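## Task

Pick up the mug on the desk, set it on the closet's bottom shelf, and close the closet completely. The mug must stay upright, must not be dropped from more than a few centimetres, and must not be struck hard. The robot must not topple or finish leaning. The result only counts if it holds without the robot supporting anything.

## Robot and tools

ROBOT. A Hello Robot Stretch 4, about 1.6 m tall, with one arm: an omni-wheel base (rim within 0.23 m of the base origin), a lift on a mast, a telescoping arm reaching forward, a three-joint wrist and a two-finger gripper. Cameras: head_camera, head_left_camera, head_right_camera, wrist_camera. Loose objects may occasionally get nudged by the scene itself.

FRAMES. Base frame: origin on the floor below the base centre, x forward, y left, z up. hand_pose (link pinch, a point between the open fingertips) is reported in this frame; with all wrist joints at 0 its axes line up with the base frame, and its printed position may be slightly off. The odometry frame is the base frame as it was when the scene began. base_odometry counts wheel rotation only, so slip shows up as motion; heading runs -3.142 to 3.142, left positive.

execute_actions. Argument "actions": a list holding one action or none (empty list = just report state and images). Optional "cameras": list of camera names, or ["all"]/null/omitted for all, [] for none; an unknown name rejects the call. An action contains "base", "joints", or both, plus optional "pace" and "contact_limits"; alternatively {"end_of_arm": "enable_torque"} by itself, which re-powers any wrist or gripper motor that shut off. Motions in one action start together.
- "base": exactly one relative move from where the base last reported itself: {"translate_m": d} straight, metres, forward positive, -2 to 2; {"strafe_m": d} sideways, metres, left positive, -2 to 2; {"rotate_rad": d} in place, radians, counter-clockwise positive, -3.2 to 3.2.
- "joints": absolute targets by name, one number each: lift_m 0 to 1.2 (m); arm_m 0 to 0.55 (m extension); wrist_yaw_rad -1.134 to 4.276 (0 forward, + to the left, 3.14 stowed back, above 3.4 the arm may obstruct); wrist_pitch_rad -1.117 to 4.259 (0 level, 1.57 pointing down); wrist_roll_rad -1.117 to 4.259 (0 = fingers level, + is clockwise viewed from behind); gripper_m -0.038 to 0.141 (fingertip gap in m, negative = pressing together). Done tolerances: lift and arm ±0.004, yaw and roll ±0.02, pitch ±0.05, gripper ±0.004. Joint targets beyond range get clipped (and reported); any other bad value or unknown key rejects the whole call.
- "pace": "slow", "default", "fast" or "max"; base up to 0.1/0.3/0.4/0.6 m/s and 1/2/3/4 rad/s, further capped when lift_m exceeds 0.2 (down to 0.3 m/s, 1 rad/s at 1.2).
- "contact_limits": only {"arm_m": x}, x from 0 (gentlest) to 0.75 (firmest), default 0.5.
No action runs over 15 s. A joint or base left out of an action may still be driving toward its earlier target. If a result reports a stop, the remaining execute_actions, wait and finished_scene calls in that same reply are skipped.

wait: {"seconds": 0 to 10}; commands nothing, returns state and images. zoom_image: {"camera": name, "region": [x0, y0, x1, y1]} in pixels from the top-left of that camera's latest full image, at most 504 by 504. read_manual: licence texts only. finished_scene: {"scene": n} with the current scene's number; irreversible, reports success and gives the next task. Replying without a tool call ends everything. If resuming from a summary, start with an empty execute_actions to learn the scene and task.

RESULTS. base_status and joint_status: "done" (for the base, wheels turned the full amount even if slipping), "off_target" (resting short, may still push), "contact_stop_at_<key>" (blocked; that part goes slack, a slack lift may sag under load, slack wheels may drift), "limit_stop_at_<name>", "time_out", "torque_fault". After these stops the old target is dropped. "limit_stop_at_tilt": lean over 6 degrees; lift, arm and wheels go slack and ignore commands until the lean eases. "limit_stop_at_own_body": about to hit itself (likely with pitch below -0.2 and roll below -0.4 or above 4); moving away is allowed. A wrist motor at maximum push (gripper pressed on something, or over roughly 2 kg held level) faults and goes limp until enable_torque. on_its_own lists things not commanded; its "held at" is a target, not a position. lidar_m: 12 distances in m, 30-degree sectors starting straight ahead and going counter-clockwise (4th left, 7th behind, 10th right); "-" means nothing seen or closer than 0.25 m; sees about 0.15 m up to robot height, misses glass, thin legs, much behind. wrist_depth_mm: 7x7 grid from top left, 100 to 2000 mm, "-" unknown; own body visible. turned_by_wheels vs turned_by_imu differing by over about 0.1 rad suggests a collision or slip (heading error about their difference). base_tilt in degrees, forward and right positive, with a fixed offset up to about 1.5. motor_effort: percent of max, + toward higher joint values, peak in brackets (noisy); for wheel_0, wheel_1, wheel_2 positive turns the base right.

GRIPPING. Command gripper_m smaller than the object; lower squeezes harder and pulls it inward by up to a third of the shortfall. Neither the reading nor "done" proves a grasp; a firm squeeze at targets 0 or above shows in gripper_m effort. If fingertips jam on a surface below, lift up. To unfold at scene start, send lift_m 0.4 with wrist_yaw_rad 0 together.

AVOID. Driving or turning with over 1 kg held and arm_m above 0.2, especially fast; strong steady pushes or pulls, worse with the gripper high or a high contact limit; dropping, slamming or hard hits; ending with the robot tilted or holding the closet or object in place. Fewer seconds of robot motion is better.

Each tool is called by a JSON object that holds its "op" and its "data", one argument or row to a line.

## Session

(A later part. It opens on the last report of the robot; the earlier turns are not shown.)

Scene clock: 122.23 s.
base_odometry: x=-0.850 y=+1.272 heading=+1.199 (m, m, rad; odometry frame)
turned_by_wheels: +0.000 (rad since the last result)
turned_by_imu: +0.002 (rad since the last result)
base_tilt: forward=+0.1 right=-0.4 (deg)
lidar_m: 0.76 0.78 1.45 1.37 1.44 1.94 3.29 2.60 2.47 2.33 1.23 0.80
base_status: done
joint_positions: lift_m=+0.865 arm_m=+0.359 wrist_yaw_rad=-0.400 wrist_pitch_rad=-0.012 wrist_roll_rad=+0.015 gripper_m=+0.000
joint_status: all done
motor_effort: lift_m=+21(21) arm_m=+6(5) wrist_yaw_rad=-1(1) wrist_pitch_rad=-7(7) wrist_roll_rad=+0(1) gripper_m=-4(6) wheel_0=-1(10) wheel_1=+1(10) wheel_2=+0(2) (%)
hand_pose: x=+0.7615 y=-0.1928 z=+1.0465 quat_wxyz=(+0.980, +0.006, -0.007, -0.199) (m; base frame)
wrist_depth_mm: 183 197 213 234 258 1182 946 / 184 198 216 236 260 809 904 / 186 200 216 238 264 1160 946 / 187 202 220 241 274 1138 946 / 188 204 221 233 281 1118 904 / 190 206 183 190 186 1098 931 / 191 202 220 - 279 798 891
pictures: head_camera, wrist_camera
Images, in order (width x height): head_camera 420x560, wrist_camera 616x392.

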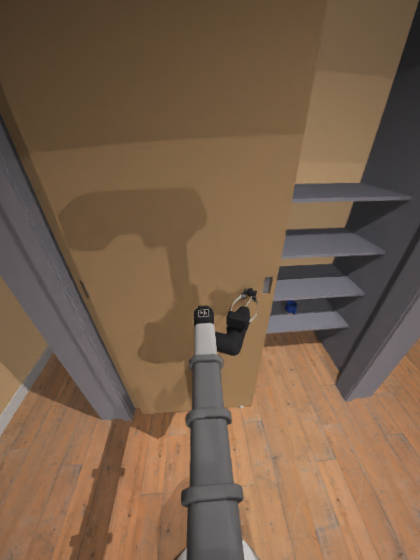

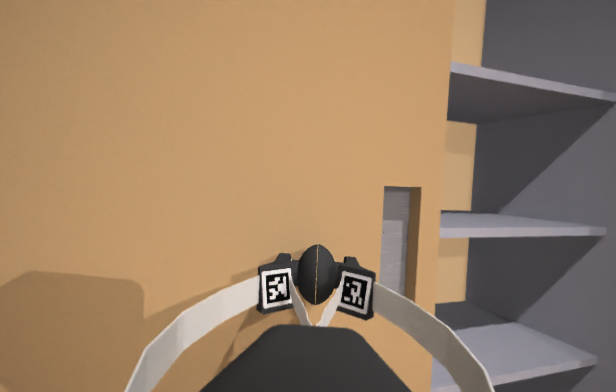

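{"op": "execute_actions", "data": {
  "actions": [
    {"base":{"strafe_m":-0.1},"pace":"slow"}
  ],
  "cameras": ["wrist_camera"]
}}

{"op": "execute_actions", "data": {
  "actions": [
    {"joints":{"arm_m":0.45},"contact_limits":{"arm_m":0.1},"pace":"slow"}
  ],
  "cameras": ["wrist_camera"]
}}

Scene clock: 124.50 s.
base_odometry: x=-0.757 y=+1.236 heading=+1.199 (m, m, rad; odometry frame)
turned_by_wheels: +0.000 (rad since the last result)
turned_by_imu: +0.001 (rad since the last result)
base_tilt: forward=+0.3 right=-0.4 (deg)
lidar_m: 0.74 0.78 1.08 1.46 1.54 2.10 3.31 2.59 2.36 2.20 1.15 1.12
base_status: done
joint_positions: lift_m=+0.865 arm_m=+0.359 wrist_yaw_rad=-0.400 wrist_pitch_rad=-0.012 wrist_roll_rad=+0.015 gripper_m=+0.000
joint_status: not commanded
motor_effort: lift_m=+21(21) arm_m=+6(6) wrist_yaw_rad=-1(1) wrist_pitch_rad=-7(6) wrist_roll_rad=-1(1) gripper_m=-8(6) wheel_0=+2(7) wheel_1=-2(8) wheel_2=+0(0) (%)
hand_pose: x=+0.7615 y=-0.1928 z=+1.0465 quat_wxyz=(+0.980, +0.006, -0.007, -0.199) (m; base frame)
wrist_depth_mm: 183 198 215 235 1098 1078 854 / 185 199 217 237 778 842 809 / 186 202 219 240 1118 1060 842 / 187 202 220 246 1118 1025 842 / 189 204 223 240 1118 1025 820 / 190 206 183 190 186 1008 842 / 193 203 222 - 788 788 820
pictures: wrist_camera
Images, in order (width x height): wrist_camera 616x392.

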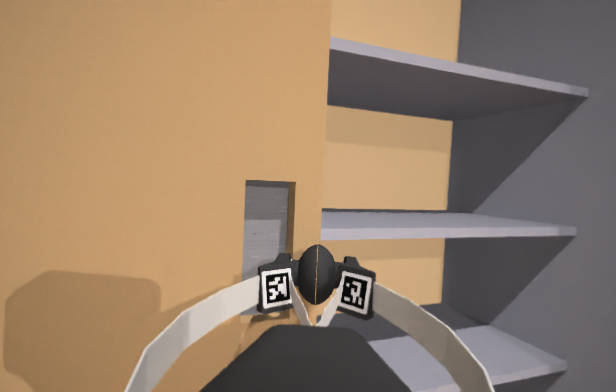

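Scene clock: 125.50 s.
base_odometry: x=-0.757 y=+1.236 heading=+1.200 (m, m, rad; odometry frame)
turned_by_wheels: +0.001 (rad since the last result)
turned_by_imu: +0.001 (rad since the last result)
base_tilt: forward=+0.2 right=-0.4 (deg)
lidar_m: 0.76 0.81 1.08 1.46 1.54 2.08 3.28 2.60 2.35 2.22 1.13 1.11
base_status: not commanded
joint_positions: lift_m=+0.865 arm_m=+0.375 wrist_yaw_rad=-0.411 wrist_pitch_rad=-0.012 wrist_roll_rad=+0.015 gripper_m=+0.000
joint_status: arm_m contact_stop (moved +0.016 of +0.091)
on_its_own: arm_m is slack since a contact_stop (your +0.450 is given up); wrist_yaw_rad is at rest, and its effort (+31) is outside its rest range (-13 to +13)
motor_effort: lift_m=+21(21) arm_m=+0(11) wrist_yaw_rad=+31(38) wrist_pitch_rad=-6(7) wrist_roll_rad=+0(1) gripper_m=-2(6) wheel_0=+6(7) wheel_1=+2(3) wheel_2=-3(2) (%)
contact_limits: arm_m 0.1
hand_pose: x=+0.7759 y=-0.1954 z=+1.0466 quat_wxyz=(+0.979, +0.006, -0.008, -0.204) (m; base frame)
wrist_depth_mm: 172 186 202 221 1078 1078 842 / 174 187 204 224 768 831 809 / 175 189 206 226 1118 1060 842 / 176 190 208 236 1098 1025 842 / 178 192 209 233 1118 991 820 / 179 193 183 190 185 1008 831 / 180 190 209 - 798 768 831
pictures: wrist_camera
Images, in order (width x height): wrist_camera 616x392.

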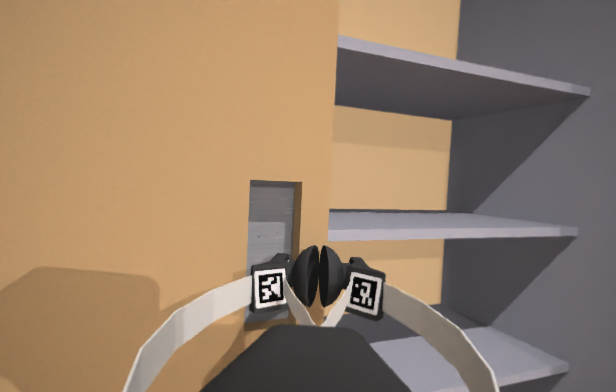

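{"op": "execute_actions", "data": {
  "actions": [
    {"joints":{"arm_m":0.345}}
  ],
  "cameras": []
}}

{"op": "execute_actions", "data": {
  "actions": [
    {"base":{"strafe_m":0.022},"joints":{"wrist_yaw_rad":-0.4,"gripper_m":0.0},"pace":"slow"}
  ],
  "cameras": []
}}

{"op": "execute_actions", "data": {
  "actions": [
    {"joints":{"arm_m":0.45},"contact_limits":{"arm_m":0.1},"pace":"slow"}
  ],
  "cameras": ["wrist_camera"]
}}

Scene clock: 126.47 s.
base_odometry: x=-0.757 y=+1.236 heading=+1.199 (m, m, rad; odometry frame)
turned_by_wheels: +0.000 (rad since the last result)
turned_by_imu: +0.000 (rad since the last result)
base_tilt: forward=+0.4 right=-0.3 (deg)
lidar_m: 0.75 0.79 1.08 1.45 1.52 2.08 3.31 2.62 2.39 2.20 1.17 1.12
base_status: not commanded
joint_positions: lift_m=+0.865 arm_m=+0.346 wrist_yaw_rad=-0.400 wrist_pitch_rad=-0.012 wrist_roll_rad=+0.015 gripper_m=+0.000
joint_status: all done
motor_effort: lift_m=+21(21) arm_m=-6(4) wrist_yaw_rad=+1(31) wrist_pitch_rad=-6(6) wrist_roll_rad=+0(1) gripper_m=-4(6) wheel_0=+1(7) wheel_1=+2(3) wheel_2=-2(3) (%)
hand_pose: x=+0.7486 y=-0.1929 z=+1.0466 quat_wxyz=(+0.980, +0.006, -0.007, -0.199) (m; base frame)
wrist_depth_mm: 194 209 227 248 1098 1078 854 / 195 211 229 250 759 842 831 / 197 212 231 253 1138 1060 842 / 198 213 233 262 1118 1025 854 / 200 216 235 254 1138 1008 831 / 201 217 183 190 186 1025 831 / 203 214 235 - 798 809 831
pictures: none
No camera images: the call's "cameras" was empty. Leave "cameras" out to get every camera's image.

Scene clock: 127.63 s.
base_odometry: x=-0.777 y=+1.244 heading=+1.199 (m, m, rad; odometry frame)
turned_by_wheels: +0.000 (rad since the last result)
turned_by_imu: +0.000 (rad since the last result)
base_tilt: forward=+0.3 right=-0.3 (deg)
lidar_m: 0.74 0.81 1.04 1.44 1.50 2.06 3.30 2.59 2.39 2.24 1.19 0.80
base_status: done
joint_positions: lift_m=+0.865 arm_m=+0.346 wrist_yaw_rad=-0.400 wrist_pitch_rad=-0.012 wrist_roll_rad=+0.015 gripper_m=+0.000
joint_status: all done
motor_effort: lift_m=+21(21) arm_m=-6(6) wrist_yaw_rad=-1(0) wrist_pitch_rad=-7(6) wrist_roll_rad=-1(1) gripper_m=-6(8) wheel_0=-2(7) wheel_1=+3(5) wheel_2=+0(4) (%)
hand_pose: x=+0.7486 y=-0.1929 z=+1.0466 quat_wxyz=(+0.980, +0.006, -0.007, -0.199) (m; base frame)
wrist_depth_mm: 195 210 227 248 1118 1118 878 / 195 211 229 250 768 854 842 / 197 213 231 253 1138 1078 866 / 198 214 233 263 1138 1060 866 / 200 216 236 247 1160 1060 842 / 202 217 183 190 186 1042 866 / 204 214 235 - 788 809 842
pictures: none
No camera images: the call's "cameras" was empty. Leave "cameras" out to get every camera's image.

Scene clock: 128.97 s.
base_odometry: x=-0.778 y=+1.244 heading=+1.199 (m, m, rad; odometry frame)
turned_by_wheels: +0.000 (rad since the last result)
turned_by_imu: +0.000 (rad since the last result)
base_tilt: forward=+0.1 right=-0.4 (deg)
lidar_m: 0.76 0.80 1.01 1.44 1.51 2.06 3.30 2.59 2.40 2.24 1.17 0.80
base_status: not commanded
joint_positions: lift_m=+0.865 arm_m=+0.383 wrist_yaw_rad=-0.415 wrist_pitch_rad=-0.012 wrist_roll_rad=+0.015 gripper_m=+0.000
joint_status: arm_m contact_stop (moved +0.037 of +0.104)
on_its_own: arm_m is slack since a contact_stop (your +0.450 is given up); wrist_yaw_rad is at rest, and its effort (+42) is outside its rest range (-13 to +13)
motor_effort: lift_m=+21(21) arm_m=+0(13) wrist_yaw_rad=+42(60) wrist_pitch_rad=-5(7) wrist_roll_rad=+0(1) gripper_m=-1(4) wheel_0=+6(6) wheel_1=+1(2) wheel_2=-7(7) (%)
contact_limits: arm_m 0.1
hand_pose: x=+0.7825 y=-0.1963 z=+1.0466 quat_wxyz=(+0.978, +0.006, -0.008, -0.206) (m; base frame)
wrist_depth_mm: 166 180 196 216 1060 1098 854 / 168 181 197 217 750 831 831 / 169 183 200 219 1118 1078 854 / 170 184 201 230 1098 1042 854 / 172 186 203 223 1118 1042 831 / 173 187 179 191 185 1025 854 / 175 185 202 - 809 750 820
pictures: wrist_camera
Images, in order (width x height): wrist_camera 616x392.

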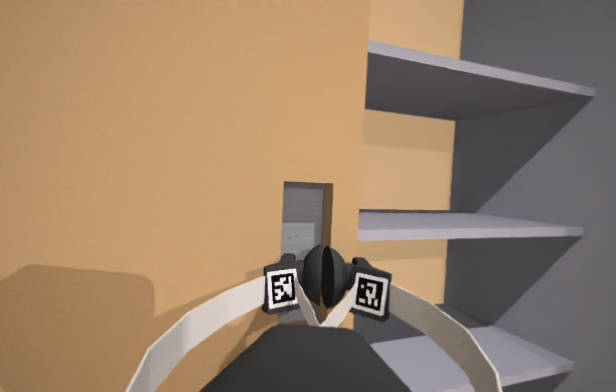

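Matches earlier state. Try sliding right.

{"op": "execute_actions", "data": {
  "actions": [
    {"base":{"strafe_m":-0.15},"joints":{"arm_m":0.384},"pace":"slow"}
  ],
  "cameras": ["wrist_camera","head_camera"]
}}

Scene clock: 131.63 s.
base_odometry: x=-0.638 y=+1.189 heading=+1.199 (m, m, rad; odometry frame)
turned_by_wheels: +0.000 (rad since the last result)
turned_by_imu: +0.003 (rad since the last result)
base_tilt: forward=+0.2 right=-0.3 (deg)
lidar_m: 0.74 0.78 1.08 1.59 1.66 2.29 3.31 2.60 2.22 2.09 1.07 0.82
base_status: done
joint_positions: lift_m=+0.865 arm_m=+0.383 wrist_yaw_rad=-0.413 wrist_pitch_rad=-0.012 wrist_roll_rad=+0.015 gripper_m=+0.000
joint_status: all done
on_its_own: wrist_yaw_rad is at rest, and its effort (+35) is outside its rest range (-13 to +13)
motor_effort: lift_m=+20(21) arm_m=+6(5) wrist_yaw_rad=+35(49) wrist_pitch_rad=-5(5) wrist_roll_rad=+0(1) gripper_m=-3(2) wheel_0=+11(23) wheel_1=+0(3) wheel_2=-6(3) (%)
hand_pose: x=+0.7830 y=-0.1958 z=+1.0467 quat_wxyz=(+0.979, +0.006, -0.008, -0.205) (m; base frame)
wrist_depth_mm: 168 181 197 216 1078 931 723 / 169 183 198 218 759 820 723 / 170 184 200 220 1098 904 723 / 172 186 202 231 1078 904 715 / 173 187 204 229 1078 866 707 / 175 188 182 187 184 866 715 / 176 186 204 - 798 759 707
pictures: head_camera, wrist_camera
Images, in order (width x height): head_camera 420x560, wrist_camera 616x392.

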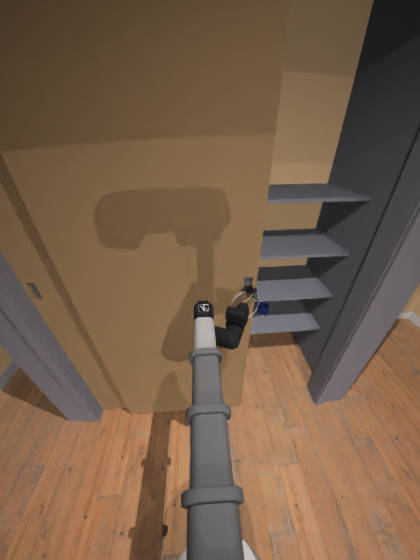

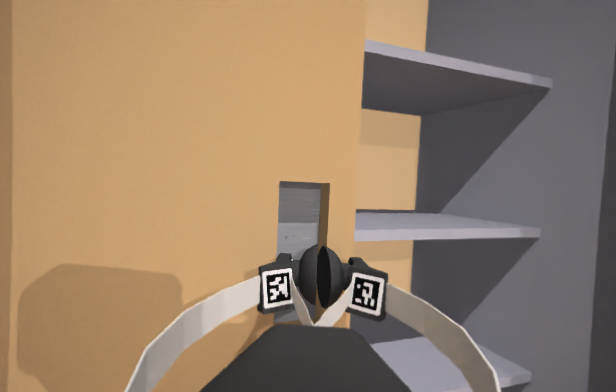

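{"op": "execute_actions", "data": {
  "actions": [
    {"base":{"strafe_m":-0.45},"pace":"slow"}
  ],
  "cameras": ["wrist_camera","head_camera"]
}}

Scene clock: 137.30 s.
base_odometry: x=-0.219 y=+1.026 heading=+1.200 (m, m, rad; odometry frame)
turned_by_wheels: +0.001 (rad since the last result)
turned_by_imu: +0.004 (rad since the last result)
base_tilt: forward=+0.1 right=-0.2 (deg)
lidar_m: 0.76 0.79 1.15 2.04 2.11 2.89 3.30 2.41 1.75 1.66 1.76 0.80
base_status: done
joint_positions: lift_m=+0.865 arm_m=+0.383 wrist_yaw_rad=-0.406 wrist_pitch_rad=-0.012 wrist_roll_rad=+0.015 gripper_m=+0.000
joint_status: not commanded
on_its_own: wrist_yaw_rad is at rest, and its effort (+16) is outside its rest range (-13 to +13)
motor_effort: lift_m=+21(21) arm_m=+6(6) wrist_yaw_rad=+16(42) wrist_pitch_rad=-5(6) wrist_roll_rad=-1(0) gripper_m=-5(3) wheel_0=+10(23) wheel_1=+0(3) wheel_2=-5(6) (%)
hand_pose: x=+0.7843 y=-0.1942 z=+1.0466 quat_wxyz=(+0.979, +0.006, -0.008, -0.202) (m; base frame)
wrist_depth_mm: 171 184 199 218 330 254 252 / 172 185 201 220 329 251 255 / 173 187 203 222 343 252 258 / 174 188 204 233 342 254 282 / 176 190 206 227 322 254 287 / 177 191 183 188 185 253 293 / 178 188 206 - 310 251 297
pictures: head_camera, wrist_camera
Images, in order (width x height): head_camera 420x560, wrist_camera 616x392.

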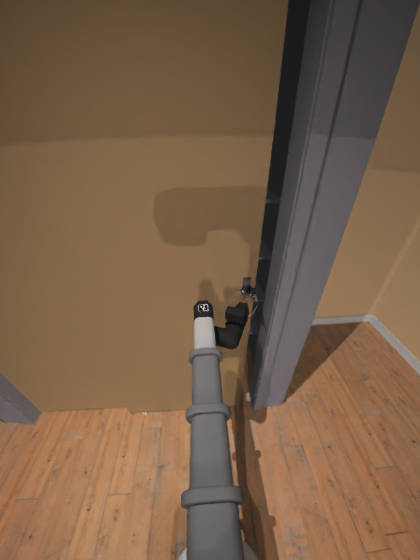

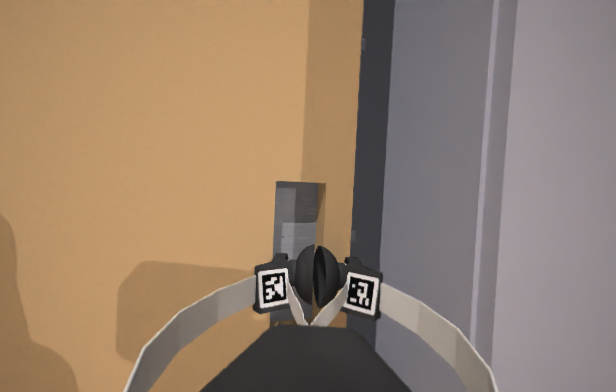

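{"op": "execute_actions", "data": {
  "actions": [
    {"base":{"strafe_m":-0.07},"pace":"slow"}
  ],
  "cameras": ["wrist_camera","head_camera"]
}}

Scene clock: 139.20 s.
base_odometry: x=-0.154 y=+1.001 heading=+1.201 (m, m, rad; odometry frame)
turned_by_wheels: +0.001 (rad since the last result)
turned_by_imu: +0.002 (rad since the last result)
base_tilt: forward=+0.3 right=-0.3 (deg)
lidar_m: 0.76 0.81 1.14 2.09 2.20 3.00 3.29 2.30 1.69 1.57 1.70 0.77
base_status: done
joint_positions: lift_m=+0.865 arm_m=+0.383 wrist_yaw_rad=-0.405 wrist_pitch_rad=-0.012 wrist_roll_rad=+0.015 gripper_m=+0.000
joint_status: not commanded
on_its_own: wrist_yaw_rad is at rest, and its effort (+14) is outside its rest range (-13 to +13)
motor_effort: lift_m=+21(20) arm_m=+6(6) wrist_yaw_rad=+14(19) wrist_pitch_rad=-6(6) wrist_roll_rad=-1(0) gripper_m=-4(4) wheel_0=+10(20) wheel_1=+2(4) wheel_2=+0(3) (%)
hand_pose: x=+0.7844 y=-0.1941 z=+1.0467 quat_wxyz=(+0.979, +0.006, -0.008, -0.201) (m; base frame)
wrist_depth_mm: 171 184 200 218 230 227 273 / 173 185 202 221 229 229 276 / 174 187 204 223 228 233 279 / 175 189 204 233 227 254 282 / 176 190 206 227 224 258 291 / 178 191 183 191 184 260 296 / 179 189 206 - 226 239 298
pictures: head_camera, wrist_camera
Images, in order (width x height): head_camera 420x560, wrist_camera 616x392.

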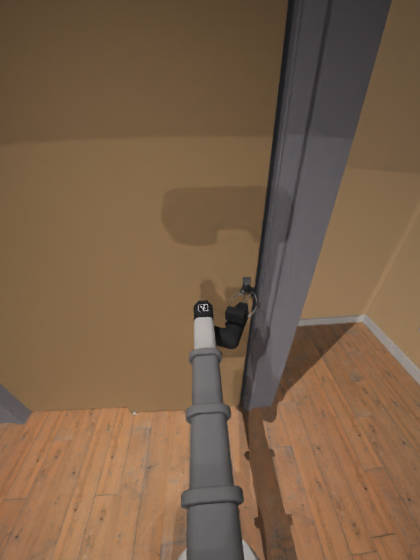

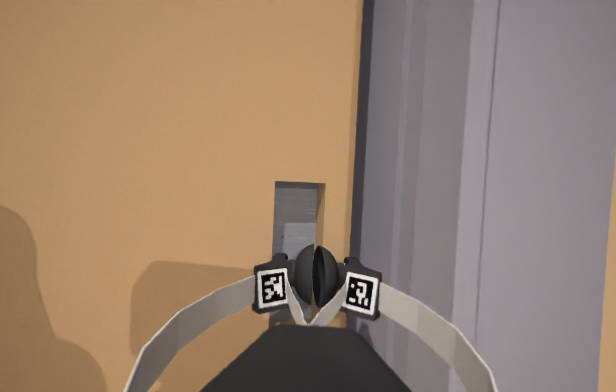

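Small gap left (~2 cm).

{"op": "execute_actions", "data": {
  "actions": [
    {"base":{"strafe_m":-0.03},"pace":"slow"}
  ],
  "cameras": ["wrist_camera"]
}}

Scene clock: 140.53 s.
base_odometry: x=-0.126 y=+0.990 heading=+1.203 (m, m, rad; odometry frame)
turned_by_wheels: +0.002 (rad since the last result)
turned_by_imu: +0.003 (rad since the last result)
base_tilt: forward=+0.2 right=-0.2 (deg)
lidar_m: 0.76 0.80 1.19 2.13 2.23 3.08 3.29 2.25 1.65 1.53 1.66 0.75
base_status: done
joint_positions: lift_m=+0.865 arm_m=+0.383 wrist_yaw_rad=-0.406 wrist_pitch_rad=-0.012 wrist_roll_rad=+0.015 gripper_m=+0.000
joint_status: not commanded
on_its_own: wrist_yaw_rad is at rest, and its effort (+16) is outside its rest range (-13 to +13)
motor_effort: lift_m=+21(21) arm_m=+6(6) wrist_yaw_rad=+16(16) wrist_pitch_rad=-6(5) wrist_roll_rad=-1(1) gripper_m=-4(5) wheel_0=+18(19) wheel_1=+5(7) wheel_2=+0(1) (%)
hand_pose: x=+0.7844 y=-0.1941 z=+1.0467 quat_wxyz=(+0.979, +0.006, -0.008, -0.201) (m; base frame)
wrist_depth_mm: 172 185 200 218 210 245 273 / 173 186 202 220 212 247 276 / 174 188 204 223 214 250 282 / 175 189 205 232 215 253 286 / 177 190 205 229 215 257 290 / 178 190 185 190 183 259 294 / 180 189 206 - 220 257 298
pictures: wrist_camera
Images, in order (width x height): wrist_camera 616x392.

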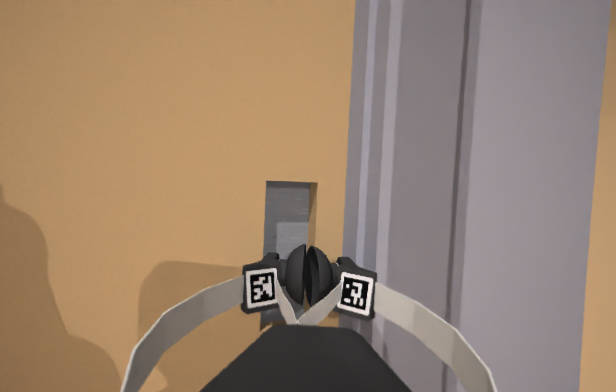

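{"op": "execute_actions", "data": {
  "actions": [
    {"base":{"strafe_m":0.01},"joints":{"arm_m":0.1}}
  ],
  "cameras": ["wrist_camera","head_camera"]
}}

Scene clock: 142.53 s.
base_odometry: x=-0.136 y=+0.993 heading=+1.203 (m, m, rad; odometry frame)
turned_by_wheels: +0.000 (rad since the last result)
turned_by_imu: +0.000 (rad since the last result)
base_tilt: forward=+0.2 right=-0.3 (deg)
lidar_m: 0.75 0.79 1.16 2.14 2.21 3.02 3.30 2.28 1.64 1.55 1.67 0.76
base_status: done
joint_positions: lift_m=+0.865 arm_m=+0.101 wrist_yaw_rad=-0.400 wrist_pitch_rad=-0.012 wrist_roll_rad=+0.015 gripper_m=+0.000
joint_status: all done
motor_effort: lift_m=+21(21) arm_m=-6(6) wrist_yaw_rad=+0(15) wrist_pitch_rad=-7(7) wrist_roll_rad=-1(1) gripper_m=-6(7) wheel_0=-2(16) wheel_1=+1(11) wheel_2=+0(2) (%)
hand_pose: x=+0.5036 y=-0.1929 z=+1.0465 quat_wxyz=(+0.980, +0.006, -0.007, -0.199) (m; base frame)
wrist_depth_mm: 402 430 469 480 544 1576 1499 / 404 436 473 496 549 1576 1464 / 407 439 477 504 1430 1576 1464 / 410 442 480 508 1464 1618 1499 / 413 445 484 477 1430 1661 1464 / 418 449 183 190 186 1661 1464 / 421 442 484 - 1499 1618 1464
pictures: head_camera, wrist_camera
Images, in order (width x height): head_camera 420x560, wrist_camera 616x392.

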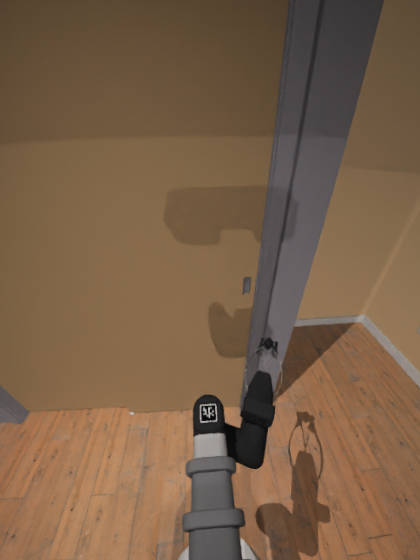

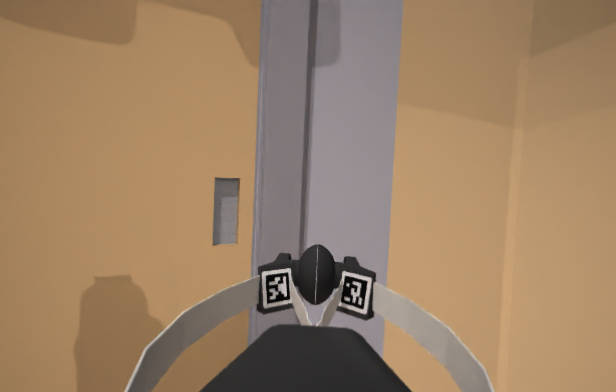

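{"op": "finished_scene", "data": {
  "scene": 1
}}

The scene is finished: the task was done.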